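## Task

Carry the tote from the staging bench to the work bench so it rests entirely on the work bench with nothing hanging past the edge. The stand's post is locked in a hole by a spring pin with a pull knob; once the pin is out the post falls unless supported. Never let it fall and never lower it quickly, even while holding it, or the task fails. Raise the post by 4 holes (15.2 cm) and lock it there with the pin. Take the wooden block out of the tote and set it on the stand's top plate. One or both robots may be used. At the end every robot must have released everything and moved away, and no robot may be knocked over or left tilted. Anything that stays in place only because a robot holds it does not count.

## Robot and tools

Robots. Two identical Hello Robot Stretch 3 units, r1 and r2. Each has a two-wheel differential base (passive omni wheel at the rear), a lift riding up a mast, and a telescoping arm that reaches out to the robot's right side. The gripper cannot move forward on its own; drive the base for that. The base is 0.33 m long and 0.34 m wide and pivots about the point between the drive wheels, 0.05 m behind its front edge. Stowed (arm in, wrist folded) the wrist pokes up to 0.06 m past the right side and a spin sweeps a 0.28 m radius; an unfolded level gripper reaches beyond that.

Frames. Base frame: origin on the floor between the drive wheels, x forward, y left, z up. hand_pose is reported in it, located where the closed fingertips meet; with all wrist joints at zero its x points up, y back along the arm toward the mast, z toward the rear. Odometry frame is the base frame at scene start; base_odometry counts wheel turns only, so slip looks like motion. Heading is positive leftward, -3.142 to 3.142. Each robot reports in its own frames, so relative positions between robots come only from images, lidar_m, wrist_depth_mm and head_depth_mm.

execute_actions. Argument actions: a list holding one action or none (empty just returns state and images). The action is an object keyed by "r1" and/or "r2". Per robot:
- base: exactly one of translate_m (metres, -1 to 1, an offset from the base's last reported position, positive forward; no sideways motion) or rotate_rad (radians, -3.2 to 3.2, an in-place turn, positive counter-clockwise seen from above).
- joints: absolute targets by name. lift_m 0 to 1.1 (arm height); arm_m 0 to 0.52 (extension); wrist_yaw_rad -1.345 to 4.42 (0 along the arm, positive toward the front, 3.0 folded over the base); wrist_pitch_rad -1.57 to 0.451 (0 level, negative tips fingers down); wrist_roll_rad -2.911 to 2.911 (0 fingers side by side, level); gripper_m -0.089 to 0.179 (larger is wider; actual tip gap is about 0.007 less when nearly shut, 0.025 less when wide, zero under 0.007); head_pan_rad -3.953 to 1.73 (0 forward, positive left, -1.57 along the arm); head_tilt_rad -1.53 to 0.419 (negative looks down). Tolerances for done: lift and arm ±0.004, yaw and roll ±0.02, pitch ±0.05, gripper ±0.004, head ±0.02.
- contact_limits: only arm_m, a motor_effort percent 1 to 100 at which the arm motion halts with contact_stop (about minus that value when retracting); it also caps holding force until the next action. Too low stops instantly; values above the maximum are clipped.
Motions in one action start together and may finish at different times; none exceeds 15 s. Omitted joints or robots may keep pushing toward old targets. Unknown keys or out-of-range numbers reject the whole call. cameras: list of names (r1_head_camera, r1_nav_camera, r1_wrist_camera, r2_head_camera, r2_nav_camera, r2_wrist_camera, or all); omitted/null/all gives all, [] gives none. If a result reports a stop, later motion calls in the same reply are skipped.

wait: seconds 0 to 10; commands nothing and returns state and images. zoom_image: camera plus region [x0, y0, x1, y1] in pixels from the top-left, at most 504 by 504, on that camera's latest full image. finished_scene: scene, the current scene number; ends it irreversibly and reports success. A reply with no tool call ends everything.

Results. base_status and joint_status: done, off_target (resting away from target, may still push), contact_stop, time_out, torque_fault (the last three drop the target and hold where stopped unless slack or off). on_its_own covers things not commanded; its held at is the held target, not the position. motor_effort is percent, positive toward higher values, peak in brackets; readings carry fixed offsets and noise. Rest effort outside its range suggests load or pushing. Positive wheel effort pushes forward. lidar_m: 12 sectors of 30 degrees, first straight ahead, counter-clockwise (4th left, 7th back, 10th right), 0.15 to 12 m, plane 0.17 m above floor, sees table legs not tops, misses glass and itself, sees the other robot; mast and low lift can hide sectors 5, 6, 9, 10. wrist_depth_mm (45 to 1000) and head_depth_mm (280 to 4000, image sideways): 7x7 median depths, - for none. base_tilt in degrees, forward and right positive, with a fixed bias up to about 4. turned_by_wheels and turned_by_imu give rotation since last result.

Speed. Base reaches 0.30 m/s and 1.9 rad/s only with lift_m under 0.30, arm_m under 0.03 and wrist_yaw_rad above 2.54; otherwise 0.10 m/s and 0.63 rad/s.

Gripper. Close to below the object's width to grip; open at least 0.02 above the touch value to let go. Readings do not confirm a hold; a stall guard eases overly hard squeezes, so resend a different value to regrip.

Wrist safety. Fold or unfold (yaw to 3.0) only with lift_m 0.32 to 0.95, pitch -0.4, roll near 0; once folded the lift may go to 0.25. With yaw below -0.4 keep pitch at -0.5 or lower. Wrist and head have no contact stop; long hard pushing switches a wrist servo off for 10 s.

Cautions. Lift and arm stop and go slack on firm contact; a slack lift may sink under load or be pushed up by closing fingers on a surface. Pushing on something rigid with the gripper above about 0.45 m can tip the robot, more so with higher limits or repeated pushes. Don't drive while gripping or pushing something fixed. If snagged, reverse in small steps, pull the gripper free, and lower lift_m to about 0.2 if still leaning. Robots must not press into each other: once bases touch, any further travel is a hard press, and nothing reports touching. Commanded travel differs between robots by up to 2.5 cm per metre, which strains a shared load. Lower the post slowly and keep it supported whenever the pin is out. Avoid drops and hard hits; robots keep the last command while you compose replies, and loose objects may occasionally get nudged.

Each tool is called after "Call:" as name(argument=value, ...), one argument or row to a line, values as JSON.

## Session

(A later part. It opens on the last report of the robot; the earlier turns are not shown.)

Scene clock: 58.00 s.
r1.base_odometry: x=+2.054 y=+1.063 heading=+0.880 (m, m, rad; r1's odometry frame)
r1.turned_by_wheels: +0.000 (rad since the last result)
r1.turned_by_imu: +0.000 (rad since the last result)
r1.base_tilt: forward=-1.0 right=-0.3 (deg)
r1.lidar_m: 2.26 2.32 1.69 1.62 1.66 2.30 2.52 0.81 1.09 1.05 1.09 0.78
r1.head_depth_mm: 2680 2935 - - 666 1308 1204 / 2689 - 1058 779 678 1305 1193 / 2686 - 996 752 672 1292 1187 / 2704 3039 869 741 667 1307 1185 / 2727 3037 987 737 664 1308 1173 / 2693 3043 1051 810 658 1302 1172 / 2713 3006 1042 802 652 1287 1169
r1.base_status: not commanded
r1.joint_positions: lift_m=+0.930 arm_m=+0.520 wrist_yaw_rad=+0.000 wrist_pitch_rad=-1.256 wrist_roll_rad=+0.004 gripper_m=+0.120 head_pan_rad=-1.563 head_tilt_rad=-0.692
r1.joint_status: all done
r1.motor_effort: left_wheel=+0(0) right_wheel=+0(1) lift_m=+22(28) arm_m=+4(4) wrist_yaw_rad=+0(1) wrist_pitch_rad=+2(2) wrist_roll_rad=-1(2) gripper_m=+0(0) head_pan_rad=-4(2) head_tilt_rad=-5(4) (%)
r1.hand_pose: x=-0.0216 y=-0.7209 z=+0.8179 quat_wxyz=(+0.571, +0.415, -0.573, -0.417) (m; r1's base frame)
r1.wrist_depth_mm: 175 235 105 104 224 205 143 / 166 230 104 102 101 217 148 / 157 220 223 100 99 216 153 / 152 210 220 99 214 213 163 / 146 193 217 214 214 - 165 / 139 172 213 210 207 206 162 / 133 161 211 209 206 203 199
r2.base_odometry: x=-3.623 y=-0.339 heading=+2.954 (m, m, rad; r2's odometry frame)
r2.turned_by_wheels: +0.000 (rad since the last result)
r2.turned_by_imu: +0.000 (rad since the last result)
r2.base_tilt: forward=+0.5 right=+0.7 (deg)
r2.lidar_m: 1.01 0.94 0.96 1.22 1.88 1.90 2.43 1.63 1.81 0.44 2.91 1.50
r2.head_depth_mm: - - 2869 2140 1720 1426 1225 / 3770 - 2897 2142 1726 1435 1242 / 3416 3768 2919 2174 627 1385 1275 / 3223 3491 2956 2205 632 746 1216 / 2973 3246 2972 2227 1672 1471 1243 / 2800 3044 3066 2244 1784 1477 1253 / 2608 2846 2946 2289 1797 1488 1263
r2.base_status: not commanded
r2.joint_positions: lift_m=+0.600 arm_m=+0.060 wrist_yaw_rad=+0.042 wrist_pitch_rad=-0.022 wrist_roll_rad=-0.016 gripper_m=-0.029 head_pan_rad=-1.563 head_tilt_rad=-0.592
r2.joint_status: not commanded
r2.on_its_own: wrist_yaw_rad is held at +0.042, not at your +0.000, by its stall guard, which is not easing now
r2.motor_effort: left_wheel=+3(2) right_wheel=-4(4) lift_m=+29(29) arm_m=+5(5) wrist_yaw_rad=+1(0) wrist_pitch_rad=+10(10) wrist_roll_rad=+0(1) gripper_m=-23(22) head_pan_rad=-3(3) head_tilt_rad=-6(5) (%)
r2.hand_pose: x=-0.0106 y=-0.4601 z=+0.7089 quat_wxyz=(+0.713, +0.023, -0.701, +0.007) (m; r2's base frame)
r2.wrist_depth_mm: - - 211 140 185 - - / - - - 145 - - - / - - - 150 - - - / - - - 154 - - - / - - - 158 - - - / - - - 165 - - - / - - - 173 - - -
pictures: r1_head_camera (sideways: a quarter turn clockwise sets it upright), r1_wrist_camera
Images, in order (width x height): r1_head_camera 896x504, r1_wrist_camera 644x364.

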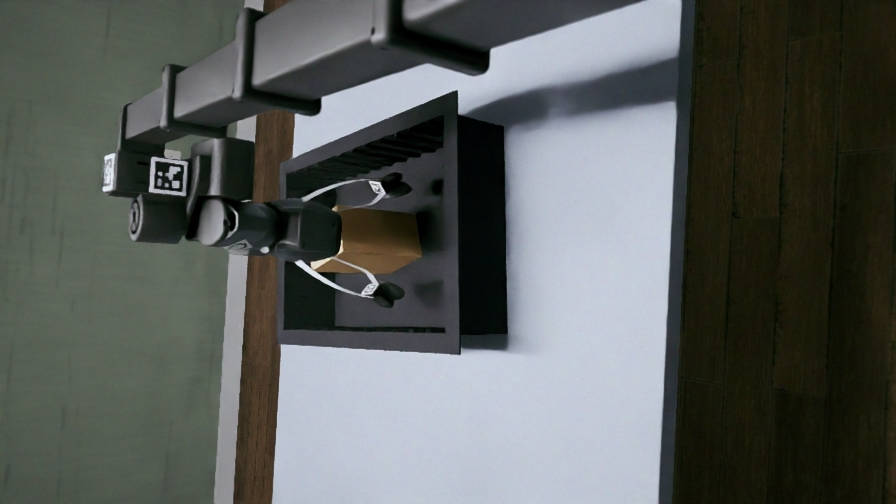

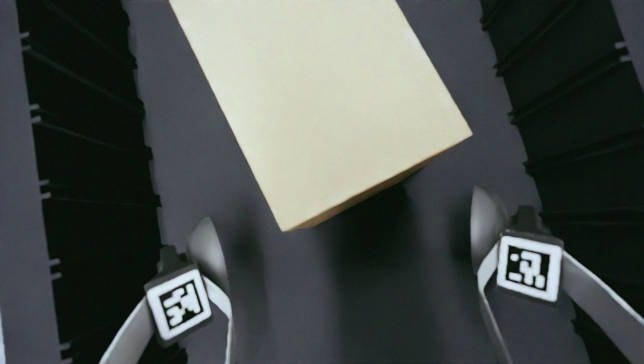

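Call:
execute_actions(
  actions=[
    {"r1":{"joints":{"wrist_pitch_rad":-1.1,"lift_m":0.91}}},
  ],
  cameras=[],
)

Call:
execute_actions(
  actions=[
    {"r1":{"joints":{"gripper_m":0.0}}},
  ],
  cameras=[],
)

Call:
execute_actions(
  actions=[
    {"r1":{"joints":{"lift_m":1.08}}},
  ],
  cameras=["r1_head_camera","r1_wrist_camera"],
)

Scene clock: 63.80 s.
r1.base_odometry: x=+2.054 y=+1.063 heading=+0.880 (m, m, rad; r1's odometry frame)
r1.turned_by_wheels: +0.000 (rad since the last result)
r1.turned_by_imu: +0.001 (rad since the last result)
r1.base_tilt: forward=-0.9 right=-0.4 (deg)
r1.lidar_m: 2.26 2.33 1.69 1.61 1.66 2.31 2.51 0.81 1.09 1.05 1.08 0.78
r1.head_depth_mm: 2697 2984 - - 663 1313 1210 / 2682 2887 1077 770 680 1300 1194 / 2692 - 994 750 674 1294 1189 / 2705 2992 869 740 668 1314 1189 / 2741 3044 989 739 662 1310 1173 / 2698 3045 1050 811 657 1297 1168 / 2711 3027 1041 802 653 1289 1164
r1.base_status: not commanded
r1.joint_positions: lift_m=+0.910 arm_m=+0.520 wrist_yaw_rad=+0.000 wrist_pitch_rad=-1.110 wrist_roll_rad=+0.004 gripper_m=+0.120 head_pan_rad=-1.563 head_tilt_rad=-0.692
r1.joint_status: all done
r1.motor_effort: left_wheel=+0(1) right_wheel=+1(1) lift_m=+22(22) arm_m=+5(5) wrist_yaw_rad=+1(1) wrist_pitch_rad=+4(3) wrist_roll_rad=-2(2) gripper_m=-1(0) head_pan_rad=-4(3) head_tilt_rad=-5(4) (%)
r1.hand_pose: x=-0.0216 y=-0.7568 z=+0.8087 quat_wxyz=(+0.600, +0.372, -0.602, -0.374) (m; r1's base frame)
r1.wrist_depth_mm: 177 250 250 104 238 199 140 / 170 239 102 100 225 205 145 / 163 230 98 96 95 212 150 / 154 213 95 92 90 204 158 / 150 201 91 88 87 87 161 / 143 175 201 85 196 192 158 / 137 166 196 193 190 187 183
r2.base_odometry: x=-3.623 y=-0.339 heading=+2.954 (m, m, rad; r2's odometry frame)
r2.turned_by_wheels: +0.000 (rad since the last result)
r2.turned_by_imu: +0.000 (rad since the last result)
r2.base_tilt: forward=+0.5 right=+0.6 (deg)
r2.lidar_m: 1.01 0.94 0.96 1.22 1.88 1.90 2.43 1.63 1.81 0.44 2.90 1.50
r2.head_depth_mm: - - 2862 2157 1715 1425 1217 / 3747 - 2865 2160 1719 1440 1244 / 3451 3780 2891 2172 628 1375 1272 / 3157 3551 2932 2212 633 746 1214 / 2972 3277 2988 2230 1677 1462 1252 / 2763 3022 3036 2245 1776 1470 1251 / 2608 2828 2948 2281 1804 1488 1264
r2.base_status: not commanded
r2.joint_positions: lift_m=+0.600 arm_m=+0.060 wrist_yaw_rad=+0.042 wrist_pitch_rad=-0.022 wrist_roll_rad=-0.016 gripper_m=-0.029 head_pan_rad=-1.563 head_tilt_rad=-0.592
r2.joint_status: not commanded
r2.on_its_own: wrist_yaw_rad is held at +0.042, not at your +0.000, by its stall guard, which is not easing now
r2.motor_effort: left_wheel=+3(3) right_wheel=-4(4) lift_m=+29(29) arm_m=+5(5) wrist_yaw_rad=+1(0) wrist_pitch_rad=+10(10) wrist_roll_rad=+1(1) gripper_m=-23(23) head_pan_rad=-2(2) head_tilt_rad=-5(4) (%)
r2.hand_pose: x=-0.0106 y=-0.4601 z=+0.7089 quat_wxyz=(+0.713, +0.023, -0.701, +0.007) (m; r2's base frame)
r2.wrist_depth_mm: - - 211 140 185 - - / - - - 144 - - - / - - - 149 - - - / - - - 154 - - - / - - - 158 - - - / - - - 165 - - - / - - - 172 - - -
pictures: none
No camera images: the call's "cameras" was empty. Leave "cameras" out to get every camera's image.

Scene clock: 65.50 s.
r1.base_odometry: x=+2.054 y=+1.063 heading=+0.880 (m, m, rad; r1's odometry frame)
r1.turned_by_wheels: +0.000 (rad since the last result)
r1.turned_by_imu: +0.000 (rad since the last result)
r1.base_tilt: forward=-0.9 right=-0.3 (deg)
r1.lidar_m: 2.26 2.32 1.69 1.61 1.67 2.30 2.51 0.82 1.09 1.05 1.09 0.78
r1.head_depth_mm: 2688 3041 - - 663 1309 1200 / 2698 2882 1080 768 677 1301 1197 / 2677 - 993 750 673 1289 1194 / 2688 3004 979 742 666 1306 1186 / 2710 3025 986 740 663 1303 1175 / 2708 3063 1052 810 658 1297 1171 / 2709 3051 1038 802 651 1291 1169
r1.base_status: not commanded
r1.joint_positions: lift_m=+0.910 arm_m=+0.520 wrist_yaw_rad=+0.000 wrist_pitch_rad=-1.107 wrist_roll_rad=+0.003 gripper_m=+0.001 head_pan_rad=-1.563 head_tilt_rad=-0.692
r1.joint_status: all done
r1.motor_effort: left_wheel=-1(1) right_wheel=+2(3) lift_m=+22(22) arm_m=+4(5) wrist_yaw_rad=+1(1) wrist_pitch_rad=+3(3) wrist_roll_rad=-1(2) gripper_m=-28(100) head_pan_rad=-3(3) head_tilt_rad=-4(5) (%)
r1.hand_pose: x=-0.0216 y=-0.7576 z=+0.8090 quat_wxyz=(+0.601, +0.371, -0.602, -0.373) (m; r1's base frame)
r1.wrist_depth_mm: 178 247 251 104 236 199 139 / 171 236 100 99 223 209 143 / 163 227 96 94 94 215 151 / 154 214 93 90 89 206 158 / 150 204 209 86 86 198 165 / 141 189 85 84 196 - 170 / 137 175 194 192 190 187 166
r2.base_odometry: x=-3.623 y=-0.339 heading=+2.954 (m, m, rad; r2's odometry frame)
r2.turned_by_wheels: +0.000 (rad since the last result)
r2.turned_by_imu: +0.000 (rad since the last result)
r2.base_tilt: forward=+0.5 right=+0.5 (deg)
r2.lidar_m: 1.01 0.94 0.96 1.22 1.88 1.91 2.44 1.63 1.81 0.44 2.91 1.50
r2.head_depth_mm: - - 2841 2133 1710 1427 1218 / 3680 - 2911 2152 1732 1440 1240 / 3400 3791 2914 2201 627 1381 1275 / 3204 3516 2950 2196 634 747 1214 / 2979 3271 3021 2225 1679 1455 1247 / 2796 3018 3022 2253 1784 1479 1262 / 2602 2845 2924 2278 1794 1479 1260
r2.base_status: not commanded
r2.joint_positions: lift_m=+0.600 arm_m=+0.060 wrist_yaw_rad=+0.042 wrist_pitch_rad=-0.022 wrist_roll_rad=-0.016 gripper_m=-0.029 head_pan_rad=-1.563 head_tilt_rad=-0.592
r2.joint_status: not commanded
r2.on_its_own: wrist_yaw_rad is held at +0.042, not at your +0.000, by its stall guard, which is not easing now
r2.motor_effort: left_wheel=+3(3) right_wheel=-4(4) lift_m=+29(29) arm_m=+5(5) wrist_yaw_rad=+0(0) wrist_pitch_rad=+11(11) wrist_roll_rad=+1(1) gripper_m=-22(23) head_pan_rad=-3(3) head_tilt_rad=-5(5) (%)
r2.hand_pose: x=-0.0106 y=-0.4601 z=+0.7089 quat_wxyz=(+0.713, +0.023, -0.701, +0.007) (m; r2's base frame)
r2.wrist_depth_mm: - - 210 139 185 - - / - - - 145 - - - / - - - 149 - - - / - - - 154 - - - / - - - 158 - - - / - - - 165 - - - / - - - 172 - - -
pictures: none
No camera images: the call's "cameras" was empty. Leave "cameras" out to get every camera's image.

Scene clock: 67.87 s.
r1.base_odometry: x=+2.054 y=+1.063 heading=+0.880 (m, m, rad; r1's odometry frame)
r1.turned_by_wheels: +0.000 (rad since the last result)
r1.turned_by_imu: +0.001 (rad since the last result)
r1.base_tilt: forward=-1.1 right=-0.5 (deg)
r1.lidar_m: 2.26 2.33 1.69 1.62 1.66 2.30 2.51 0.82 1.09 1.05 1.09 0.78
r1.head_depth_mm: 2698 3001 1122 850 684 1305 1204 / 2724 3037 1106 779 679 1300 1197 / 2803 3001 990 750 672 1287 1191 / 2676 2923 951 742 668 1317 1183 / 2722 3033 989 742 662 1306 1175 / 2678 3057 1052 809 658 1293 1171 / 2708 3022 1039 801 651 1285 1162
r1.base_status: not commanded
r1.joint_positions: lift_m=+1.080 arm_m=+0.520 wrist_yaw_rad=+0.000 wrist_pitch_rad=-1.119 wrist_roll_rad=+0.003 gripper_m=+0.007 head_pan_rad=-1.563 head_tilt_rad=-0.692
r1.joint_status: all done
r1.on_its_own: gripper_m is held at +0.006, not at your +0.000, by its stall guard, which is not easing now
r1.motor_effort: left_wheel=-1(1) right_wheel=+1(2) lift_m=+35(35) arm_m=+5(4) wrist_yaw_rad=+0(1) wrist_pitch_rad=+6(6) wrist_roll_rad=-1(1) gripper_m=-21(27) head_pan_rad=-3(3) head_tilt_rad=-5(5) (%)
r1.hand_pose: x=-0.0216 y=-0.7547 z=+0.9772 quat_wxyz=(+0.598, +0.375, -0.600, -0.376) (m; r1's base frame)
r1.wrist_depth_mm: 465 455 445 339 339 418 412 / 446 435 346 155 316 403 399 / 425 415 360 110 118 388 380 / 412 400 370 118 126 367 367 / 392 386 313 127 134 299 355 / 380 371 285 137 147 345 342 / 366 360 329 152 165 301 334
r2.base_odometry: x=-3.623 y=-0.339 heading=+2.954 (m, m, rad; r2's odometry frame)
r2.turned_by_wheels: +0.000 (rad since the last result)
r2.turned_by_imu: +0.000 (rad since the last result)
r2.base_tilt: forward=+0.5 right=+0.6 (deg)
r2.lidar_m: 1.01 0.94 0.96 1.22 1.88 1.90 2.43 1.63 1.81 0.44 2.91 1.50
r2.head_depth_mm: - - 2837 2132 1709 1425 1224 / 3752 - 2914 2178 1736 1437 1242 / 3401 3790 2945 2195 628 1378 1272 / 3234 3511 2950 2196 634 746 1219 / 2984 3256 2999 2246 1670 1454 1248 / 2781 3035 3076 2264 1782 1471 1256 / 2624 2860 2961 2267 1797 1491 1260
r2.base_status: not commanded
r2.joint_positions: lift_m=+0.600 arm_m=+0.060 wrist_yaw_rad=+0.042 wrist_pitch_rad=-0.022 wrist_roll_rad=-0.016 gripper_m=-0.029 head_pan_rad=-1.563 head_tilt_rad=-0.592
r2.joint_status: not commanded
r2.on_its_own: wrist_yaw_rad is held at +0.042, not at your +0.000, by its stall guard, which is not easing now
r2.motor_effort: left_wheel=+2(3) right_wheel=-5(4) lift_m=+29(29) arm_m=+5(5) wrist_yaw_rad=+0(0) wrist_pitch_rad=+10(10) wrist_roll_rad=+1(0) gripper_m=-23(22) head_pan_rad=-3(2) head_tilt_rad=-5(5) (%)
r2.hand_pose: x=-0.0106 y=-0.4601 z=+0.7089 quat_wxyz=(+0.713, +0.023, -0.701, +0.007) (m; r2's base frame)
r2.wrist_depth_mm: - - 209 140 186 - - / - - - 144 - - - / - - - 150 - - - / - - - 154 - - - / - - - 158 - - - / - - - 165 - - - / - - - 172 - - -
pictures: r1_head_camera (sideways: a quarter turn clockwise sets it upright), r1_wrist_camera
Images, in order (width x height): r1_head_camera 896x504, r1_wrist_camera 644x364.

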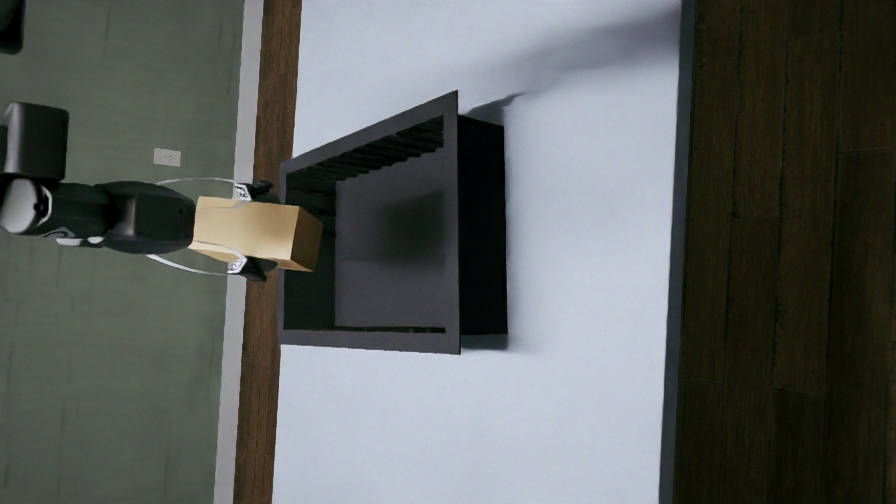

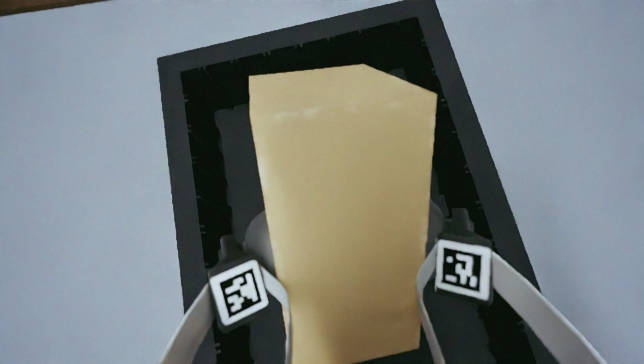

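Call:
execute_actions(
  actions=[
    {"r1":{"base":{"translate_m":-0.4},"joints":{"arm_m":0,"wrist_pitch_rad":-0.4}}},
  ],
  cameras=[],
)

Call:
execute_actions(
  actions=[
    {"r1":{"base":{"translate_m":-0.4},"joints":{"lift_m":0.8,"wrist_yaw_rad":3.0}}},
  ],
  cameras=[],
)

Call:
execute_actions(
  actions=[
    {"r1":{"base":{"translate_m":-0.6},"joints":{"lift_m":0.29,"head_pan_rad":-2.5,"head_tilt_rad":-0.4}}},
  ],
  cameras=["r1_nav_camera"],
)

Scene clock: 73.27 s.
r1.base_odometry: x=+1.799 y=+0.754 heading=+0.880 (m, m, rad; r1's odometry frame)
r1.turned_by_wheels: +0.000 (rad since the last result)
r1.turned_by_imu: +0.002 (rad since the last result)
r1.base_tilt: forward=-0.9 right=-0.3 (deg)
r1.lidar_m: 2.66 2.31 1.68 1.60 1.66 2.29 2.12 2.32 0.51 1.05 1.09 1.15
r1.head_depth_mm: - - - - - 794 937 / - - - - - 1326 1202 / - - - - - 1320 1195 / 2700 2964 344 - 658 1310 1182 / 2710 3012 1072 816 663 1304 1179 / 2697 3059 1052 810 658 1298 1169 / 2734 3012 986 754 653 1285 1158
r1.base_status: done
r1.joint_positions: lift_m=+1.080 arm_m=+0.002 wrist_yaw_rad=+0.000 wrist_pitch_rad=-0.451 wrist_roll_rad=+0.002 gripper_m=+0.007 head_pan_rad=-1.563 head_tilt_rad=-0.692
r1.joint_status: wrist_pitch_rad off_target (ended at -0.451, target -0.400); the others done
joint sent to its limit — the command would take r1.arm_m past its lower limit, so that joint was sent only as far as its limit.
r1.on_its_own: gripper_m is held at +0.006, not at your +0.000, by its stall guard, which is not easing now
r1.motor_effort: left_wheel=+0(2) right_wheel=+0(5) lift_m=+35(35) arm_m=-4(6) wrist_yaw_rad=+1(0) wrist_pitch_rad=+15(14) wrist_roll_rad=-1(1) gripper_m=-21(21) head_pan_rad=-3(3) head_tilt_rad=-5(5) (%)
r1.hand_pose: x=-0.0216 y=-0.3673 z=+1.0850 quat_wxyz=(+0.689, +0.158, -0.690, -0.159) (m; r1's base frame)
r1.wrist_depth_mm: - - - - - - - / - - - - - - - / - - 897 119 126 - - / 832 787 738 125 132 659 - / 645 664 626 131 135 568 - / 522 518 561 137 144 476 473 / 506 505 472 146 153 432 417
r2.base_odometry: x=-3.623 y=-0.339 heading=+2.954 (m, m, rad; r2's odometry frame)
r2.turned_by_wheels: +0.000 (rad since the last result)
r2.turned_by_imu: -0.001 (rad since the last result)
r2.base_tilt: forward=+0.6 right=+0.6 (deg)
r2.lidar_m: 1.01 0.94 0.95 1.22 1.88 1.90 2.44 1.63 1.82 0.44 2.90 1.50
r2.head_depth_mm: - - 2883 2130 1717 1428 1218 / 3705 - 2916 2165 1740 1435 1244 / 3384 3772 2946 2183 630 1378 1272 / 3179 3547 3013 2196 633 745 1214 / 3008 3244 3039 2229 1676 1466 1242 / 2785 3039 3052 2240 1790 1483 1256 / 2624 2803 2980 2267 1796 1491 1261
r2.base_status: not commanded
r2.joint_positions: lift_m=+0.600 arm_m=+0.060 wrist_yaw_rad=+0.042 wrist_pitch_rad=-0.022 wrist_roll_rad=-0.016 gripper_m=-0.029 head_pan_rad=-1.563 head_tilt_rad=-0.592
r2.joint_status: not commanded
r2.on_its_own: wrist_yaw_rad is held at +0.042, not at your +0.000, by its stall guard, which is not easing now
r2.motor_effort: left_wheel=+3(3) right_wheel=-5(4) lift_m=+30(29) arm_m=+5(5) wrist_yaw_rad=+1(1) wrist_pitch_rad=+11(10) wrist_roll_rad=+0(1) gripper_m=-23(23) head_pan_rad=-3(2) head_tilt_rad=-4(4) (%)
r2.hand_pose: x=-0.0106 y=-0.4601 z=+0.7089 quat_wxyz=(+0.713, +0.023, -0.701, +0.007) (m; r2's base frame)
r2.wrist_depth_mm: - - 210 139 184 - - / - - - 145 - - - / - - - 150 - - - / - - - 154 - - - / - - - 159 - - - / - - - 165 - - - / - - - 173 - - -
pictures: none
No camera images: the call's "cameras" was empty. Leave "cameras" out to get every camera's image.

Scene clock: 78.40 s.
r1.base_odometry: x=+1.544 y=+0.446 heading=+0.880 (m, m, rad; r1's odometry frame)
r1.turned_by_wheels: +0.000 (rad since the last result)
r1.turned_by_imu: +0.000 (rad since the last result)
r1.base_tilt: forward=-1.0 right=-0.4 (deg)
r1.lidar_m: 1.53 2.31 1.66 1.60 1.68 2.29 1.73 1.74 3.25 0.41 1.09 1.48
r1.head_depth_mm: 2676 3015 2717 2095 1672 1398 - / 2666 3022 2709 2043 1663 1399 - / 2682 3021 2668 2040 1644 1396 - / 2675 3035 2524 1953 1637 1370 - / 2695 3053 1048 819 663 693 - / 2706 3021 1049 807 657 1292 1191 / 2708 3055 1037 803 652 1284 1165
r1.base_status: done
r1.joint_positions: lift_m=+0.800 arm_m=+0.002 wrist_yaw_rad=+2.998 wrist_pitch_rad=-0.449 wrist_roll_rad=+0.002 gripper_m=+0.007 head_pan_rad=-1.563 head_tilt_rad=-0.692
r1.joint_status: all done
r1.on_its_own: gripper_m is held at +0.006, not at your +0.000, by its stall guard, which is not easing now
r1.motor_effort: left_wheel=+0(3) right_wheel=+1(3) lift_m=+24(30) arm_m=-4(5) wrist_yaw_rad=+2(6) wrist_pitch_rad=+14(15) wrist_roll_rad=+0(1) gripper_m=-20(20) head_pan_rad=-4(4) head_tilt_rad=-4(5) (%)
r1.hand_pose: x=+0.0104 y=+0.0709 z=+0.8059 quat_wxyz=(+0.207, +0.699, +0.108, +0.676) (m; r1's base frame)
r1.wrist_depth_mm: - - - - - - - / - - - - - - - / - - - 119 125 - - / - - - 124 132 - - / - - - 130 135 - - / - - - 137 143 - 937 / - - - 146 153 859 853
r2.base_odometry: x=-3.623 y=-0.339 heading=+2.954 (m, m, rad; r2's odometry frame)
r2.turned_by_wheels: +0.000 (rad since the last result)
r2.turned_by_imu: +0.000 (rad since the last result)
r2.base_tilt: forward=+0.5 right=+0.6 (deg)
r2.lidar_m: 1.01 0.94 0.96 1.22 1.88 1.90 2.44 1.63 1.81 0.45 2.91 1.49
r2.head_depth_mm: - - 2837 2140 1716 1426 1219 / 3745 - 2902 2157 1720 1432 1237 / 3432 3772 2930 2186 627 1372 1271 / 3244 3506 2976 2211 632 745 1219 / 2944 3248 2995 2214 1673 1452 1251 / 2778 3039 3067 2243 1790 1479 1259 / 2609 2840 2977 2287 1803 1487 1262
r2.base_status: not commanded
r2.joint_positions: lift_m=+0.600 arm_m=+0.060 wrist_yaw_rad=+0.042 wrist_pitch_rad=-0.022 wrist_roll_rad=-0.016 gripper_m=-0.029 head_pan_rad=-1.563 head_tilt_rad=-0.592
r2.joint_status: not commanded
r2.on_its_own: wrist_yaw_rad is held at +0.042, not at your +0.000, by its stall guard, which is not easing now
r2.motor_effort: left_wheel=+3(3) right_wheel=-4(5) lift_m=+29(29) arm_m=+5(5) wrist_yaw_rad=+0(0) wrist_pitch_rad=+10(10) wrist_roll_rad=+1(1) gripper_m=-23(23) head_pan_rad=-2(2) head_tilt_rad=-5(4) (%)
r2.hand_pose: x=-0.0106 y=-0.4601 z=+0.7089 quat_wxyz=(+0.713, +0.023, -0.701, +0.007) (m; r2's base frame)
r2.wrist_depth_mm: - - 209 140 186 - - / - - - 144 - - - / - - - 150 - - - / - - - 153 - - - / - - - 158 - - - / - - - 165 - - - / - - - 171 - - -
pictures: none
No camera images: the call's "cameras" was empty. Leave "cameras" out to get every camera's image.

Scene clock: 84.97 s.
r1.base_odometry: x=+1.162 y=-0.016 heading=+0.880 (m, m, rad; r1's odometry frame)
r1.turned_by_wheels: +0.000 (rad since the last result)
r1.turned_by_imu: +0.000 (rad since the last result)
r1.base_tilt: forward=-1.0 right=-0.5 (deg)
r1.lidar_m: 2.10 2.32 1.67 1.61 1.68 2.28 2.54 1.17 1.53 3.11 1.23 0.76
r1.head_depth_mm: - - 3982 1660 2335 1773 1431 / - - - 1408 1368 1641 1418 / - - - 1472 2294 1738 1410 / - - - 1568 2163 1733 1397 / 3991 - - 1649 1950 1720 1383 / 3538 3783 - 3157 2222 1703 1375 / 3215 3462 3643 3184 2211 1686 1369
r1.base_status: done
r1.joint_positions: lift_m=+0.290 arm_m=+0.002 wrist_yaw_rad=+2.999 wrist_pitch_rad=-0.449 wrist_roll_rad=+0.002 gripper_m=+0.007 head_pan_rad=-2.493 head_tilt_rad=-0.407
r1.joint_status: all done
r1.on_its_own: gripper_m is held at +0.006, not at your +0.000, by its stall guard, which is not easing now
r1.motor_effort: left_wheel=+0(7) right_wheel=+0(8) lift_m=+24(23) arm_m=-4(4) wrist_yaw_rad=+1(2) wrist_pitch_rad=+14(14) wrist_roll_rad=-1(0) gripper_m=-21(21) head_pan_rad=-3(41) head_tilt_rad=+4(32) (%)
r1.hand_pose: x=+0.0102 y=+0.0709 z=+0.2959 quat_wxyz=(+0.207, +0.699, +0.108, +0.676) (m; r1's base frame)
r1.wrist_depth_mm: - - - - - - - / - - - - - 945 875 / - - 850 119 125 749 691 / 829 788 691 124 131 616 575 / 672 637 - 131 135 521 508 / 554 535 - 137 144 446 439 / 484 493 - 146 153 399 395
r2.base_odometry: x=-3.623 y=-0.339 heading=+2.954 (m, m, rad; r2's odometry frame)
r2.turned_by_wheels: +0.000 (rad since the last result)
r2.turned_by_imu: -0.001 (rad since the last result)
r2.base_tilt: forward=+0.5 right=+0.6 (deg)
r2.lidar_m: 1.01 0.94 0.95 1.22 1.87 1.91 2.44 1.63 1.81 0.44 2.90 1.50
r2.head_depth_mm: - - 2870 2129 1716 1430 1222 / 3735 - 2872 2173 1726 1434 1235 / 3484 3724 2928 2180 627 1383 1270 / 3205 3534 2984 2204 634 745 1219 / 2966 3263 3010 2208 1671 1456 1243 / 2764 3058 3036 2249 1773 1478 1256 / 2632 2867 3000 2279 1805 1477 1260
r2.base_status: not commanded
r2.joint_positions: lift_m=+0.600 arm_m=+0.060 wrist_yaw_rad=+0.042 wrist_pitch_rad=-0.022 wrist_roll_rad=-0.016 gripper_m=-0.029 head_pan_rad=-1.563 head_tilt_rad=-0.592
r2.joint_status: not commanded
r2.on_its_own: wrist_yaw_rad is held at +0.042, not at your +0.000, by its stall guard, which is not easing now
r2.motor_effort: left_wheel=+2(2) right_wheel=-4(4) lift_m=+29(29) arm_m=+5(5) wrist_yaw_rad=+0(0) wrist_pitch_rad=+11(10) wrist_roll_rad=+0(0) gripper_m=-23(22) head_pan_rad=-1(3) head_tilt_rad=-4(5) (%)
r2.hand_pose: x=-0.0106 y=-0.4601 z=+0.7089 quat_wxyz=(+0.713, +0.023, -0.701, +0.007) (m; r2's base frame)
r2.wrist_depth_mm: - - 208 139 184 - - / - - - 145 - - - / - - - 149 - - - / - - - 154 - - - / - - - 158 - - - / - - - 164 - - - / - - - 172 - - -
pictures: r1_nav_camera (sideways: a quarter turn counterclockwise sets it upright)
Images, in order (width x height): r1_nav_camera 672x504.

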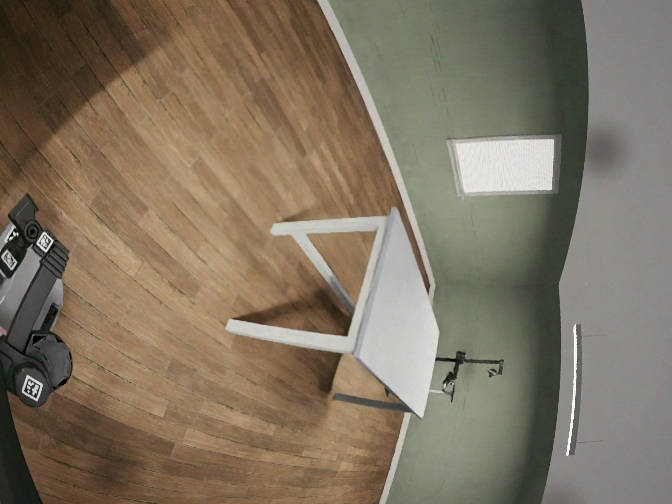

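Call:
execute_actions(
  actions=[
    {"r1":{"base":{"translate_m":-1.0}}},
  ],
  cameras=[],
)

Call:
execute_actions(
  actions=[
    {"r1":{"base":{"translate_m":-1.0}}},
  ],
  cameras=[],
)

Call:
execute_actions(
  actions=[
    {"r1":{"base":{"translate_m":-0.3},"joints":{"lift_m":0.9,"head_pan_rad":-1.9,"head_tilt_rad":-0.6}}},
  ],
  cameras=[],
)

Call:
execute_actions(
  actions=[
    {"r1":{"joints":{"wrist_yaw_rad":0,"lift_m":1.0}}},
  ],
  cameras=["r1_nav_camera"],
)

Scene clock: 90.10 s.
r1.base_odometry: x=+0.524 y=-0.786 heading=+0.879 (m, m, rad; r1's odometry frame)
r1.turned_by_wheels: +0.000 (rad since the last result)
r1.turned_by_imu: -0.001 (rad since the last result)
r1.base_tilt: forward=-0.9 right=-0.3 (deg)
r1.lidar_m: 1.69 2.27 1.67 1.61 1.67 2.26 4.07 1.53 0.43 0.43 3.24 1.70
r1.head_depth_mm: 3640 3856 - 1642 2149 1766 1415 / 3890 - - 1407 2215 1749 1415 / - - - 1388 1054 1735 1401 / - - - 1364 939 1678 1398 / - - - 1338 929 765 1385 / 3569 3884 - 1322 921 707 1339 / 3274 3453 3611 1313 912 700 616
r1.base_status: done
r1.joint_positions: lift_m=+0.290 arm_m=+0.002 wrist_yaw_rad=+2.999 wrist_pitch_rad=-0.449 wrist_roll_rad=+0.002 gripper_m=+0.007 head_pan_rad=-2.493 head_tilt_rad=-0.407
r1.joint_status: not commanded
r1.on_its_own: gripper_m is held at +0.006, not at your +0.000, by its stall guard, which is not easing now
r1.motor_effort: left_wheel=+0(7) right_wheel=+0(8) lift_m=+24(24) arm_m=-4(5) wrist_yaw_rad=+1(1) wrist_pitch_rad=+14(15) wrist_roll_rad=-1(1) gripper_m=-21(21) head_pan_rad=-5(3) head_tilt_rad=+4(4) (%)
r1.hand_pose: x=+0.0102 y=+0.0709 z=+0.2959 quat_wxyz=(+0.207, +0.699, +0.108, +0.676) (m; r1's base frame)
r1.wrist_depth_mm: - - - - - - - / - - - - - 967 888 / - - 842 119 125 743 712 / 838 774 688 125 131 617 587 / 672 629 - 131 135 528 512 / 560 538 - 137 144 444 440 / 484 484 - 145 153 404 396
r2.base_odometry: x=-3.623 y=-0.339 heading=+2.954 (m, m, rad; r2's odometry frame)
r2.turned_by_wheels: +0.000 (rad since the last result)
r2.turned_by_imu: +0.000 (rad since the last result)
r2.base_tilt: forward=+0.5 right=+0.5 (deg)
r2.lidar_m: 1.01 0.94 0.96 1.22 1.88 1.91 2.44 1.62 1.81 0.44 2.90 1.50
r2.head_depth_mm: - - 2847 2148 1703 1422 1216 / 3771 - 2882 2160 1727 1437 1238 / 3401 3785 2908 2197 629 1376 1268 / 3216 3567 2960 2225 632 747 1221 / 2965 3276 3014 2214 1673 1464 1246 / 2790 3056 3039 2251 1781 1477 1253 / 2623 2842 2968 2283 1801 1479 1266
r2.base_status: not commanded
r2.joint_positions: lift_m=+0.600 arm_m=+0.060 wrist_yaw_rad=+0.042 wrist_pitch_rad=-0.022 wrist_roll_rad=-0.016 gripper_m=-0.029 head_pan_rad=-1.563 head_tilt_rad=-0.592
r2.joint_status: not commanded
r2.on_its_own: wrist_yaw_rad is held at +0.042, not at your +0.000, by its stall guard, which is not easing now
r2.motor_effort: left_wheel=+3(3) right_wheel=-4(4) lift_m=+29(29) arm_m=+5(5) wrist_yaw_rad=+0(1) wrist_pitch_rad=+10(10) wrist_roll_rad=+0(1) gripper_m=-23(23) head_pan_rad=-2(2) head_tilt_rad=-5(4) (%)
r2.hand_pose: x=-0.0106 y=-0.4601 z=+0.7089 quat_wxyz=(+0.713, +0.023, -0.701, +0.007) (m; r2's base frame)
r2.wrist_depth_mm: - - 208 140 186 - - / - - - 145 - - - / - - - 151 - - - / - - - 154 - - - / - - - 158 - - - / - - - 164 - - - / - - - 172 - - -
pictures: none
No camera images: the call's "cameras" was empty. Leave "cameras" out to get every camera's image.

Scene clock: 95.03 s.
r1.base_odometry: x=-0.113 y=-1.557 heading=+0.879 (m, m, rad; r1's odometry frame)
r1.turned_by_wheels: +0.000 (rad since the last result)
r1.turned_by_imu: -0.001 (rad since the last result)
r1.base_tilt: forward=-0.9 right=-0.4 (deg)
r1.lidar_m: 2.67 2.29 1.66 1.60 1.65 2.24 3.09 0.67 1.12 1.07 1.11 0.96
r1.head_depth_mm: 2799 2900 3048 3157 2353 1764 1419 / 2962 3130 3252 3352 2298 1763 1411 / 3143 3198 3440 3333 2277 1737 1417 / 3313 3557 3812 3275 2255 1674 1400 / 3525 3849 - 3260 2255 793 982 / 3626 3845 - 3179 916 706 1344 / 3225 3511 3694 3173 912 698 620
r1.base_status: done
r1.joint_positions: lift_m=+0.290 arm_m=+0.002 wrist_yaw_rad=+2.999 wrist_pitch_rad=-0.449 wrist_roll_rad=+0.002 gripper_m=+0.007 head_pan_rad=-2.493 head_tilt_rad=-0.407
r1.joint_status: not commanded
r1.on_its_own: gripper_m is held at +0.006, not at your +0.000, by its stall guard, which is not easing now
r1.motor_effort: left_wheel=+1(7) right_wheel=+0(7) lift_m=+24(24) arm_m=-4(5) wrist_yaw_rad=+2(2) wrist_pitch_rad=+14(14) wrist_roll_rad=-1(1) gripper_m=-21(21) head_pan_rad=-4(4) head_tilt_rad=+5(4) (%)
r1.hand_pose: x=+0.0102 y=+0.0709 z=+0.2959 quat_wxyz=(+0.207, +0.699, +0.108, +0.676) (m; r1's base frame)
r1.wrist_depth_mm: - - - - - - - / - - - - - 938 872 / - - 864 119 126 743 696 / 822 770 702 124 132 619 588 / 668 628 - 131 135 515 509 / 561 537 - 137 144 453 441 / 484 480 - 145 152 406 394
r2.base_odometry: x=-3.623 y=-0.339 heading=+2.954 (m, m, rad; r2's odometry frame)
r2.turned_by_wheels: +0.000 (rad since the last result)
r2.turned_by_imu: +0.000 (rad since the last result)
r2.base_tilt: forward=+0.5 right=+0.7 (deg)
r2.lidar_m: 1.01 0.94 0.96 1.22 1.88 1.90 2.43 1.63 1.81 0.45 2.90 1.50
r2.head_depth_mm: - - 2488 2127 1702 1426 1219 / 3697 - 2896 2160 1741 1435 1242 / 3444 3725 2942 2179 628 1373 1269 / 3225 3497 2967 2217 634 746 1215 / 3008 3274 3023 2217 1673 1462 1249 / 2783 3047 3021 2249 1773 1463 1260 / 2602 2830 2991 2269 1788 1479 1261
r2.base_status: not commanded
r2.joint_positions: lift_m=+0.600 arm_m=+0.060 wrist_yaw_rad=+0.042 wrist_pitch_rad=-0.022 wrist_roll_rad=-0.016 gripper_m=-0.029 head_pan_rad=-1.563 head_tilt_rad=-0.592
r2.joint_status: not commanded
r2.on_its_own: wrist_yaw_rad is held at +0.042, not at your +0.000, by its stall guard, which is not easing now
r2.motor_effort: left_wheel=+2(3) right_wheel=-4(5) lift_m=+30(30) arm_m=+5(5) wrist_yaw_rad=+0(0) wrist_pitch_rad=+10(10) wrist_roll_rad=+1(0) gripper_m=-23(22) head_pan_rad=-2(3) head_tilt_rad=-5(3) (%)
r2.hand_pose: x=-0.0106 y=-0.4601 z=+0.7089 quat_wxyz=(+0.713, +0.023, -0.701, +0.007) (m; r2's base frame)
r2.wrist_depth_mm: - - 210 140 184 - - / - - - 145 - - - / - - - 150 - - - / - - - 153 - - - / - - - 158 - - - / - - - 165 - - - / - - - 172 - - -
pictures: none
No camera images: the call's "cameras" was empty. Leave "cameras" out to get every camera's image.

Scene clock: 101.40 s.
r1.base_odometry: x=-0.305 y=-1.788 heading=+0.880 (m, m, rad; r1's odometry frame)
r1.turned_by_wheels: +0.000 (rad since the last result)
r1.turned_by_imu: +0.001 (rad since the last result)
r1.base_tilt: forward=-0.8 right=-0.3 (deg)
r1.lidar_m: 2.96 2.29 1.66 1.59 1.65 2.24 2.81 1.82 0.48 1.08 1.11 1.23
r1.head_depth_mm: 3170 3587 3400 2384 1849 - - / 3073 3423 3357 2383 1836 - - / 2946 3326 3324 2340 796 - - / 2848 3191 3282 2229 739 - - / 2749 3094 3192 946 732 629 - / 2676 2971 3128 934 726 608 - / 2590 2858 3024 923 718 600 -
r1.base_status: done
r1.joint_positions: lift_m=+0.900 arm_m=+0.002 wrist_yaw_rad=+2.999 wrist_pitch_rad=-0.449 wrist_roll_rad=+0.002 gripper_m=+0.007 head_pan_rad=-1.907 head_tilt_rad=-0.592
r1.joint_status: all done
r1.on_its_own: gripper_m is held at +0.006, not at your +0.000, by its stall guard, which is not easing now
r1.motor_effort: left_wheel=+1(7) right_wheel=-1(10) lift_m=+35(34) arm_m=-4(4) wrist_yaw_rad=+2(2) wrist_pitch_rad=+14(14) wrist_roll_rad=-1(1) gripper_m=-21(20) head_pan_rad=+4(33) head_tilt_rad=-4(25) (%)
r1.hand_pose: x=+0.0101 y=+0.0709 z=+0.9053 quat_wxyz=(+0.207, +0.699, +0.108, +0.676) (m; r1's base frame)
r1.wrist_depth_mm: - - - - - - - / - - - - - - - / - - - 119 125 - - / - - - 125 132 - - / - - - 131 135 - - / - - - 137 144 - - / - - - 146 153 - 935
r2.base_odometry: x=-3.623 y=-0.339 heading=+2.954 (m, m, rad; r2's odometry frame)
r2.turned_by_wheels: +0.000 (rad since the last result)
r2.turned_by_imu: -0.001 (rad since the last result)
r2.base_tilt: forward=+0.6 right=+0.5 (deg)
r2.lidar_m: 1.01 0.94 0.96 1.22 1.88 1.90 2.44 1.63 1.81 0.45 2.90 1.50
r2.head_depth_mm: 1981 3964 2836 2131 1718 1432 1224 / 3696 - 2854 2157 1734 1432 1237 / 3426 3763 2905 2195 628 1384 1271 / 3193 3518 2949 2207 633 748 1220 / 2938 3266 3048 2210 1669 1459 1245 / 2762 3033 3068 2230 1787 1473 1259 / 2643 2820 2952 2279 1805 1478 1260
r2.base_status: not commanded
r2.joint_positions: lift_m=+0.600 arm_m=+0.060 wrist_yaw_rad=+0.042 wrist_pitch_rad=-0.022 wrist_roll_rad=-0.016 gripper_m=-0.029 head_pan_rad=-1.563 head_tilt_rad=-0.592
r2.joint_status: not commanded
r2.on_its_own: wrist_yaw_rad is held at +0.042, not at your +0.000, by its stall guard, which is not easing now
r2.motor_effort: left_wheel=+3(3) right_wheel=-4(4) lift_m=+30(30) arm_m=+5(5) wrist_yaw_rad=+0(1) wrist_pitch_rad=+10(10) wrist_roll_rad=+1(1) gripper_m=-23(23) head_pan_rad=-2(2) head_tilt_rad=-4(5) (%)
r2.hand_pose: x=-0.0106 y=-0.4601 z=+0.7089 quat_wxyz=(+0.713, +0.023, -0.701, +0.007) (m; r2's base frame)
r2.wrist_depth_mm: - - 210 140 186 - - / - - - 144 - - - / - - - 149 - - - / - - - 154 - - - / - - - 159 - - - / - - - 164 - - - / - - - 172 - - -
pictures: none
No camera images: the call's "cameras" was empty. Leave "cameras" out to get every camera's image.

Scene clock: 103.90 s.
r1.base_odometry: x=-0.305 y=-1.788 heading=+0.879 (m, m, rad; r1's odometry frame)
r1.turned_by_wheels: +0.000 (rad since the last result)
r1.turned_by_imu: +0.001 (rad since the last result)
r1.base_tilt: forward=-0.8 right=-0.5 (deg)
r1.lidar_m: 2.95 2.29 1.67 1.60 1.65 2.25 2.81 1.82 0.49 1.08 1.11 1.23
r1.head_depth_mm: 3197 3594 3435 - - - 1212 / 3056 3385 3358 - - - - / 2947 3306 3442 - - - - / 2858 3190 3395 - - - - / 2769 3070 3215 977 - - - / 2667 2930 3090 1016 - - - / 2580 2850 3044 1003 - 574 1214
r1.base_status: not commanded
r1.joint_positions: lift_m=+1.000 arm_m=+0.002 wrist_yaw_rad=+0.003 wrist_pitch_rad=-0.448 wrist_roll_rad=+0.002 gripper_m=+0.007 head_pan_rad=-1.907 head_tilt_rad=-0.592
r1.joint_status: all done
r1.on_its_own: gripper_m is held at +0.006, not at your +0.000, by its stall guard, which is not easing now
r1.motor_effort: left_wheel=+0(1) right_wheel=+0(0) lift_m=+35(36) arm_m=-4(3) wrist_yaw_rad=-3(7) wrist_pitch_rad=+14(14) wrist_roll_rad=-1(1) gripper_m=-20(21) head_pan_rad=+4(4) head_tilt_rad=-5(4) (%)
r1.hand_pose: x=-0.0209 y=-0.3677 z=+1.0056 quat_wxyz=(+0.689, +0.158, -0.690, -0.157) (m; r1's base frame)
r1.wrist_depth_mm: - - - - - - - / - - - - - - - / 912 871 761 120 126 - - / 716 672 617 125 131 581 - / 583 559 534 130 136 460 - / 493 468 462 138 144 395 - / 423 411 388 146 153 353 344
r2.base_odometry: x=-3.623 y=-0.339 heading=+2.954 (m, m, rad; r2's odometry frame)
r2.turned_by_wheels: +0.000 (rad since the last result)
r2.turned_by_imu: +0.000 (rad since the last result)
r2.base_tilt: forward=+0.6 right=+0.6 (deg)
r2.lidar_m: 1.01 0.94 0.96 1.22 1.88 1.90 2.43 1.62 1.82 0.44 2.89 1.50
r2.head_depth_mm: - 3976 2840 2146 1710 1416 1223 / 3696 - 2907 2176 1725 1435 1235 / 3452 3788 2901 2188 627 1377 1263 / 3217 3521 2992 2214 632 746 1224 / 2972 3275 3038 2233 1671 1465 1253 / 2771 3051 3078 2262 1789 1473 1256 / 2605 2844 2984 2274 1804 1479 1260
r2.base_status: not commanded
r2.joint_positions: lift_m=+0.600 arm_m=+0.060 wrist_yaw_rad=+0.042 wrist_pitch_rad=-0.022 wrist_roll_rad=-0.016 gripper_m=-0.029 head_pan_rad=-1.563 head_tilt_rad=-0.592
r2.joint_status: not commanded
r2.on_its_own: wrist_yaw_rad is held at +0.042, not at your +0.000, by its stall guard, which is not easing now
r2.motor_effort: left_wheel=+3(3) right_wheel=-4(4) lift_m=+29(29) arm_m=+5(5) wrist_yaw_rad=+0(0) wrist_pitch_rad=+11(11) wrist_roll_rad=+1(0) gripper_m=-23(23) head_pan_rad=-2(3) head_tilt_rad=-5(5) (%)
r2.hand_pose: x=-0.0106 y=-0.4601 z=+0.7089 quat_wxyz=(+0.713, +0.023, -0.701, +0.007) (m; r2's base frame)
r2.wrist_depth_mm: - - 210 140 185 - - / - - - 144 - - - / - - - 150 - - - / - - - 153 - - - / - - - 159 - - - / - - - 164 - - - / - - - 173 - - -
pictures: r1_nav_camera (sideways: a quarter turn counterclockwise sets it upright)
Images, in order (width x height): r1_nav_camera 672x504.

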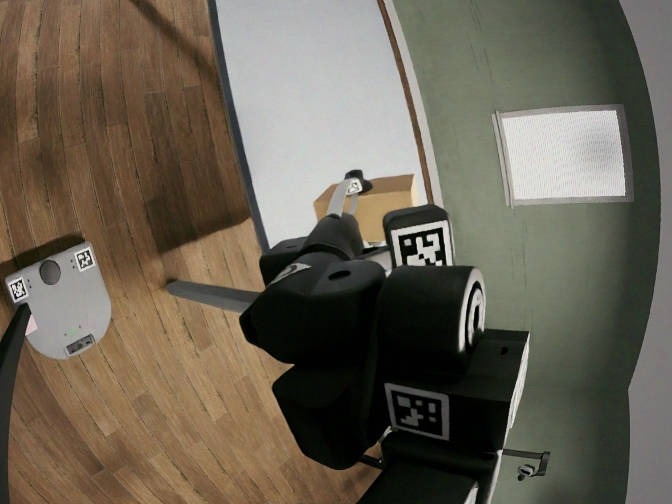

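Call:
execute_actions(
  actions=[
    {"r1":{"base":{"translate_m":-0.9},"joints":{"head_pan_rad":-2.2,"lift_m":0.9}}},
  ],
  cameras=["r1_nav_camera","r1_head_camera"],
)

Scene clock: 114.10 s.
r1.base_odometry: x=-0.878 y=-2.481 heading=+0.880 (m, m, rad; r1's odometry frame)
r1.turned_by_wheels: +0.000 (rad since the last result)
r1.turned_by_imu: +0.002 (rad since the last result)
r1.base_tilt: forward=-1.0 right=-0.5 (deg)
r1.lidar_m: 2.09 2.28 1.65 1.59 1.64 2.00 1.91 1.98 1.14 3.14 1.25 0.77
r1.head_depth_mm: 2007 2129 2262 2295 1844 1492 1328 / 2217 2378 2547 2362 1832 1505 - / 2444 2657 2815 2346 1823 - - / 2724 2919 1333 2020 1800 - - / 3097 3277 3169 1999 1804 - - / 2930 3231 3180 2257 1774 - - / 2758 3034 3112 2251 1754 - -
r1.base_status: done
r1.joint_positions: lift_m=+0.900 arm_m=+0.002 wrist_yaw_rad=+0.002 wrist_pitch_rad=-0.448 wrist_roll_rad=+0.002 gripper_m=+0.007 head_pan_rad=-2.193 head_tilt_rad=-0.592
r1.joint_status: all done
r1.on_its_own: gripper_m is held at +0.006, not at your +0.000, by its stall guard, which is not easing now
r1.motor_effort: left_wheel=+1(3) right_wheel=-1(5) lift_m=+24(30) arm_m=-3(4) wrist_yaw_rad=-3(3) wrist_pitch_rad=+14(14) wrist_roll_rad=-1(1) gripper_m=-21(20) head_pan_rad=-2(25) head_tilt_rad=-5(5) (%)
r1.hand_pose: x=-0.0210 y=-0.3677 z=+0.9061 quat_wxyz=(+0.689, +0.158, -0.690, -0.157) (m; r1's base frame)
r1.wrist_depth_mm: - - - - - - - / - - - - - - - / 812 - - 119 125 - - / - - - 125 131 - - / - - - 130 134 - - / - - - 137 144 - - / - - - 146 153 - 979
r2.base_odometry: x=-3.623 y=-0.339 heading=+2.954 (m, m, rad; r2's odometry frame)
r2.turned_by_wheels: +0.000 (rad since the last result)
r2.turned_by_imu: -0.001 (rad since the last result)
r2.base_tilt: forward=+0.5 right=+0.6 (deg)
r2.lidar_m: 1.01 0.94 0.96 1.22 1.88 1.90 2.44 1.63 1.81 0.45 2.90 1.50
r2.head_depth_mm: - - 2870 2133 1717 1427 1217 / 3718 3795 2905 2141 1730 1439 1235 / 3407 3687 2922 2165 629 1372 1273 / 3039 3524 3001 1938 634 748 1220 / 1413 3185 2870 2143 1668 1458 1249 / 2773 3011 3055 2230 1788 1475 1258 / 2611 2833 2954 2284 1811 1490 1266
r2.base_status: not commanded
r2.joint_positions: lift_m=+0.600 arm_m=+0.060 wrist_yaw_rad=+0.042 wrist_pitch_rad=-0.022 wrist_roll_rad=-0.016 gripper_m=-0.029 head_pan_rad=-1.563 head_tilt_rad=-0.592
r2.joint_status: not commanded
r2.on_its_own: wrist_yaw_rad is held at +0.042, not at your +0.000, by its stall guard, which is not easing now
r2.motor_effort: left_wheel=+2(2) right_wheel=-4(4) lift_m=+29(29) arm_m=+5(5) wrist_yaw_rad=+1(0) wrist_pitch_rad=+10(10) wrist_roll_rad=+1(0) gripper_m=-22(23) head_pan_rad=-1(2) head_tilt_rad=-5(4) (%)
r2.hand_pose: x=-0.0106 y=-0.4601 z=+0.7089 quat_wxyz=(+0.713, +0.023, -0.701, +0.007) (m; r2's base frame)
r2.wrist_depth_mm: - - 209 140 186 - - / - - - 144 - - - / - - - 150 - - - / - - - 154 - - - / - - - 159 - - - / - - - 165 - - - / - - - 172 - - -
pictures: r1_head_camera (sideways: a quarter turn clockwise sets it upright), r1_nav_camera (sideways: a quarter turn counterclockwise sets it upright)
Images, in order (width x height): r1_head_camera 896x504, r1_nav_camera 672x504.

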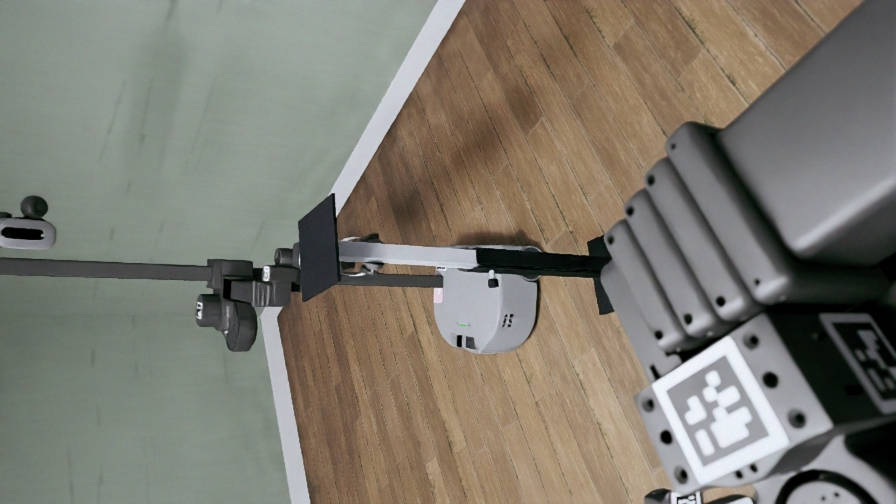

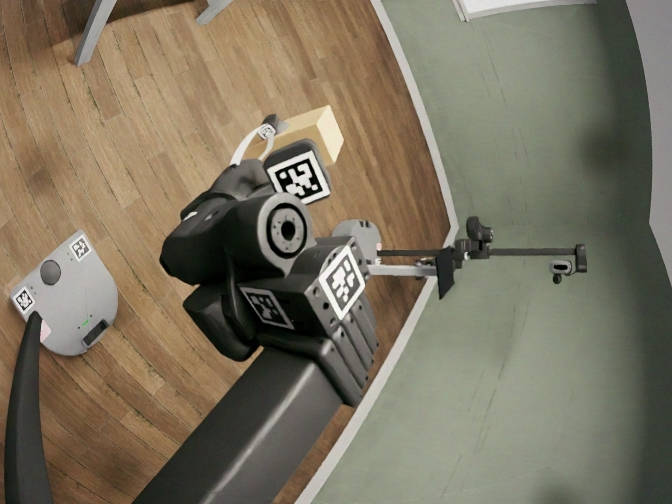

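Call:
execute_actions(
  actions=[
    {"r1":{"base":{"rotate_rad":-1.57},"joints":{"head_pan_rad":-1.2}}},
  ],
  cameras=[],
)

Call:
execute_actions(
  actions=[
    {"r1":{"base":{"translate_m":0.9},"joints":{"head_pan_rad":-1.57,"lift_m":0.95,"wrist_pitch_rad":-0.1}}},
  ],
  cameras=["r1_nav_camera","r1_head_camera"],
)

Scene clock: 117.80 s.
r1.base_odometry: x=-0.878 y=-2.481 heading=-0.690 (m, m, rad; r1's odometry frame)
r1.turned_by_wheels: -1.570 (rad since the last result)
r1.turned_by_imu: -1.549 (rad since the last result)
r1.base_tilt: forward=-1.0 right=-0.4 (deg)
r1.lidar_m: 3.15 1.25 0.77 2.09 2.26 1.65 1.59 1.64 1.99 1.91 1.98 1.14
r1.head_depth_mm: 1566 1714 1879 2072 478 - - / 1623 1753 1948 2140 1815 448 - / 1677 1831 2036 2179 1805 1480 1252 / 1743 1918 2116 2256 1793 1461 1244 / 1804 1988 2221 2296 1776 1456 1237 / 1874 2080 2335 2259 1759 1433 1226 / 1942 2166 2458 2255 1742 1435 1214
r1.base_status: done
r1.joint_positions: lift_m=+0.900 arm_m=+0.002 wrist_yaw_rad=+0.002 wrist_pitch_rad=-0.448 wrist_roll_rad=+0.002 gripper_m=+0.007 head_pan_rad=-1.207 head_tilt_rad=-0.593
r1.joint_status: all done
r1.on_its_own: gripper_m is held at +0.006, not at your +0.000, by its stall guard, which is not easing now
r1.motor_effort: left_wheel=+1(5) right_wheel=-2(6) lift_m=+24(24) arm_m=-4(4) wrist_yaw_rad=-2(2) wrist_pitch_rad=+14(14) wrist_roll_rad=-1(1) gripper_m=-20(20) head_pan_rad=+3(43) head_tilt_rad=-4(4) (%)
r1.hand_pose: x=-0.0211 y=-0.3677 z=+0.9061 quat_wxyz=(+0.689, +0.158, -0.690, -0.157) (m; r1's base frame)
r1.wrist_depth_mm: - - - - - - - / - - - - - - - / - - - 119 126 - - / - - - 125 131 - - / - - - 130 135 - - / - - - 137 144 - - / - - - 146 152 - 963
r2.base_odometry: x=-3.623 y=-0.339 heading=+2.954 (m, m, rad; r2's odometry frame)
r2.turned_by_wheels: +0.000 (rad since the last result)
r2.turned_by_imu: +0.000 (rad since the last result)
r2.base_tilt: forward=+0.5 right=+0.6 (deg)
r2.lidar_m: 1.01 0.94 0.96 1.22 1.88 1.90 2.44 1.63 1.81 0.44 2.91 1.50
r2.head_depth_mm: - - 2849 2158 1717 1427 1219 / 3695 - 2916 2160 1721 1431 1242 / 3432 3771 2914 2116 628 1376 1272 / 1561 3448 2828 1987 634 745 1222 / 2832 3255 2995 2142 1679 1467 1248 / 2764 2930 3042 2269 1780 1477 1259 / 2614 2815 2951 2282 1802 1486 1259
r2.base_status: not commanded
r2.joint_positions: lift_m=+0.600 arm_m=+0.060 wrist_yaw_rad=+0.042 wrist_pitch_rad=-0.022 wrist_roll_rad=-0.016 gripper_m=-0.029 head_pan_rad=-1.563 head_tilt_rad=-0.592
r2.joint_status: not commanded
r2.on_its_own: wrist_yaw_rad is held at +0.042, not at your +0.000, by its stall guard, which is not easing now
r2.motor_effort: left_wheel=+3(2) right_wheel=-4(4) lift_m=+29(29) arm_m=+5(5) wrist_yaw_rad=+0(0) wrist_pitch_rad=+10(10) wrist_roll_rad=+0(0) gripper_m=-23(23) head_pan_rad=-2(2) head_tilt_rad=-4(4) (%)
r2.hand_pose: x=-0.0106 y=-0.4601 z=+0.7089 quat_wxyz=(+0.713, +0.023, -0.701, +0.007) (m; r2's base frame)
r2.wrist_depth_mm: - - 210 139 185 - - / - - - 145 - - - / - - - 150 - - - / - - - 154 - - - / - - - 158 - - - / - - - 164 - - - / - - - 172 - - -
pictures: none
No camera images: the call's "cameras" was empty. Leave "cameras" out to get every camera's image.

Scene clock: 127.77 s.
r1.base_odometry: x=-0.184 y=-3.054 heading=-0.690 (m, m, rad; r1's odometry frame)
r1.turned_by_wheels: +0.000 (rad since the last result)
r1.turned_by_imu: +0.003 (rad since the last result)
r1.base_tilt: forward=-0.9 right=-0.5 (deg)
r1.lidar_m: 2.27 2.36 0.66 0.76 3.51 2.57 2.47 2.57 1.98 0.67 1.03 2.36
r1.head_depth_mm: 1609 1782 1978 2201 1988 - - / 1610 1779 1992 2167 1889 - - / 1612 1782 1967 2131 - - - / 1621 1782 1995 446 - - - / 1614 1785 2004 924 1679 1383 1194 / 1625 1791 2015 950 1760 1376 1221 / 1637 1799 1993 926 1757 1289 1221
r1.base_status: done
r1.joint_positions: lift_m=+0.950 arm_m=+0.002 wrist_yaw_rad=+0.002 wrist_pitch_rad=-0.155 wrist_roll_rad=+0.002 gripper_m=+0.007 head_pan_rad=-1.563 head_tilt_rad=-0.593
r1.joint_status: wrist_pitch_rad off_target (ended at -0.155, target -0.100); the others done
r1.on_its_own: gripper_m is held at +0.006, not at your +0.000, by its stall guard, which is not easing now
r1.motor_effort: left_wheel=+2(6) right_wheel=-2(2) lift_m=+35(36) arm_m=-4(4) wrist_yaw_rad=-2(2) wrist_pitch_rad=+16(17) wrist_roll_rad=-1(1) gripper_m=-20(20) head_pan_rad=-3(27) head_tilt_rad=-4(4) (%)
r1.hand_pose: x=-0.0210 y=-0.3967 z=+1.0250 quat_wxyz=(+0.705, +0.056, -0.705, -0.054) (m; r1's base frame)
r1.wrist_depth_mm: - - - - - - - / - - - - - - - / - - - - - - - / - - - 172 - - - / 706 779 - 151 147 - - / - 851 635 133 131 - - / - - - 119 117 - -
r2.base_odometry: x=-3.623 y=-0.339 heading=+2.954 (m, m, rad; r2's odometry frame)
r2.turned_by_wheels: +0.000 (rad since the last result)
r2.turned_by_imu: -0.001 (rad since the last result)
r2.base_tilt: forward=+0.6 right=+0.5 (deg)
r2.lidar_m: 1.01 0.94 0.95 1.22 1.88 1.91 2.43 1.63 1.03 0.44 2.91 1.50
r2.head_depth_mm: - - 656 2129 1499 1345 1220 / 3770 - 2757 2178 1726 1442 1239 / 3477 3771 2893 2178 629 1383 1275 / 3183 3541 2954 2227 632 748 1222 / 2995 3259 3013 2223 1676 1464 1244 / 2791 3005 3043 2253 1785 1478 1252 / 2597 2816 2961 2269 1802 1487 1262
r2.base_status: not commanded
r2.joint_positions: lift_m=+0.600 arm_m=+0.060 wrist_yaw_rad=+0.042 wrist_pitch_rad=-0.022 wrist_roll_rad=-0.016 gripper_m=-0.029 head_pan_rad=-1.563 head_tilt_rad=-0.592
r2.joint_status: not commanded
r2.on_its_own: wrist_yaw_rad is held at +0.042, not at your +0.000, by its stall guard, which is not easing now
r2.motor_effort: left_wheel=+3(3) right_wheel=-5(4) lift_m=+29(29) arm_m=+5(5) wrist_yaw_rad=+0(1) wrist_pitch_rad=+10(11) wrist_roll_rad=+1(0) gripper_m=-23(23) head_pan_rad=-3(2) head_tilt_rad=-4(4) (%)
r2.hand_pose: x=-0.0106 y=-0.4601 z=+0.7089 quat_wxyz=(+0.713, +0.023, -0.701, +0.007) (m; r2's base frame)
r2.wrist_depth_mm: - - 210 139 186 - - / - - - 144 - - - / - - - 150 - - - / - - - 154 - - - / - - - 159 - - - / - - - 164 - - - / - - - 173 - - -
pictures: r1_head_camera (sideways: a quarter turn clockwise sets it upright), r1_nav_camera (sideways: a quarter turn counterclockwise sets it upright)
Images, in order (width x height): r1_head_camera 896x504, r1_nav_camera 672x504.

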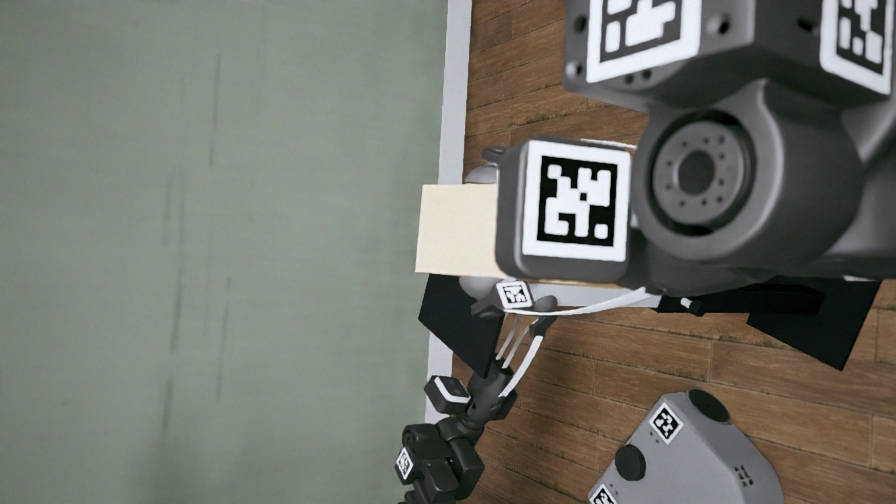

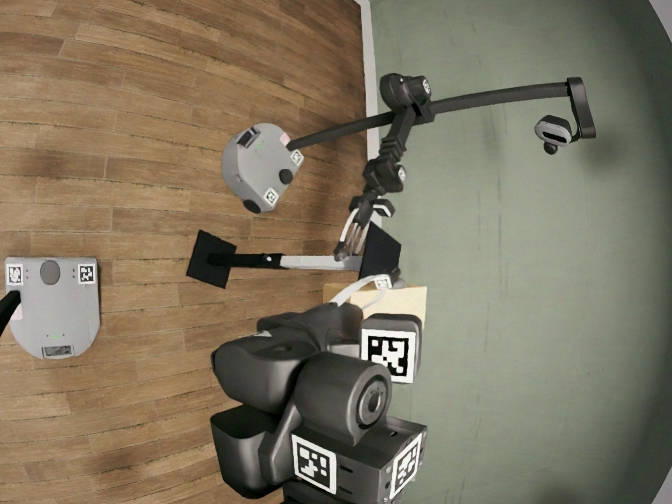

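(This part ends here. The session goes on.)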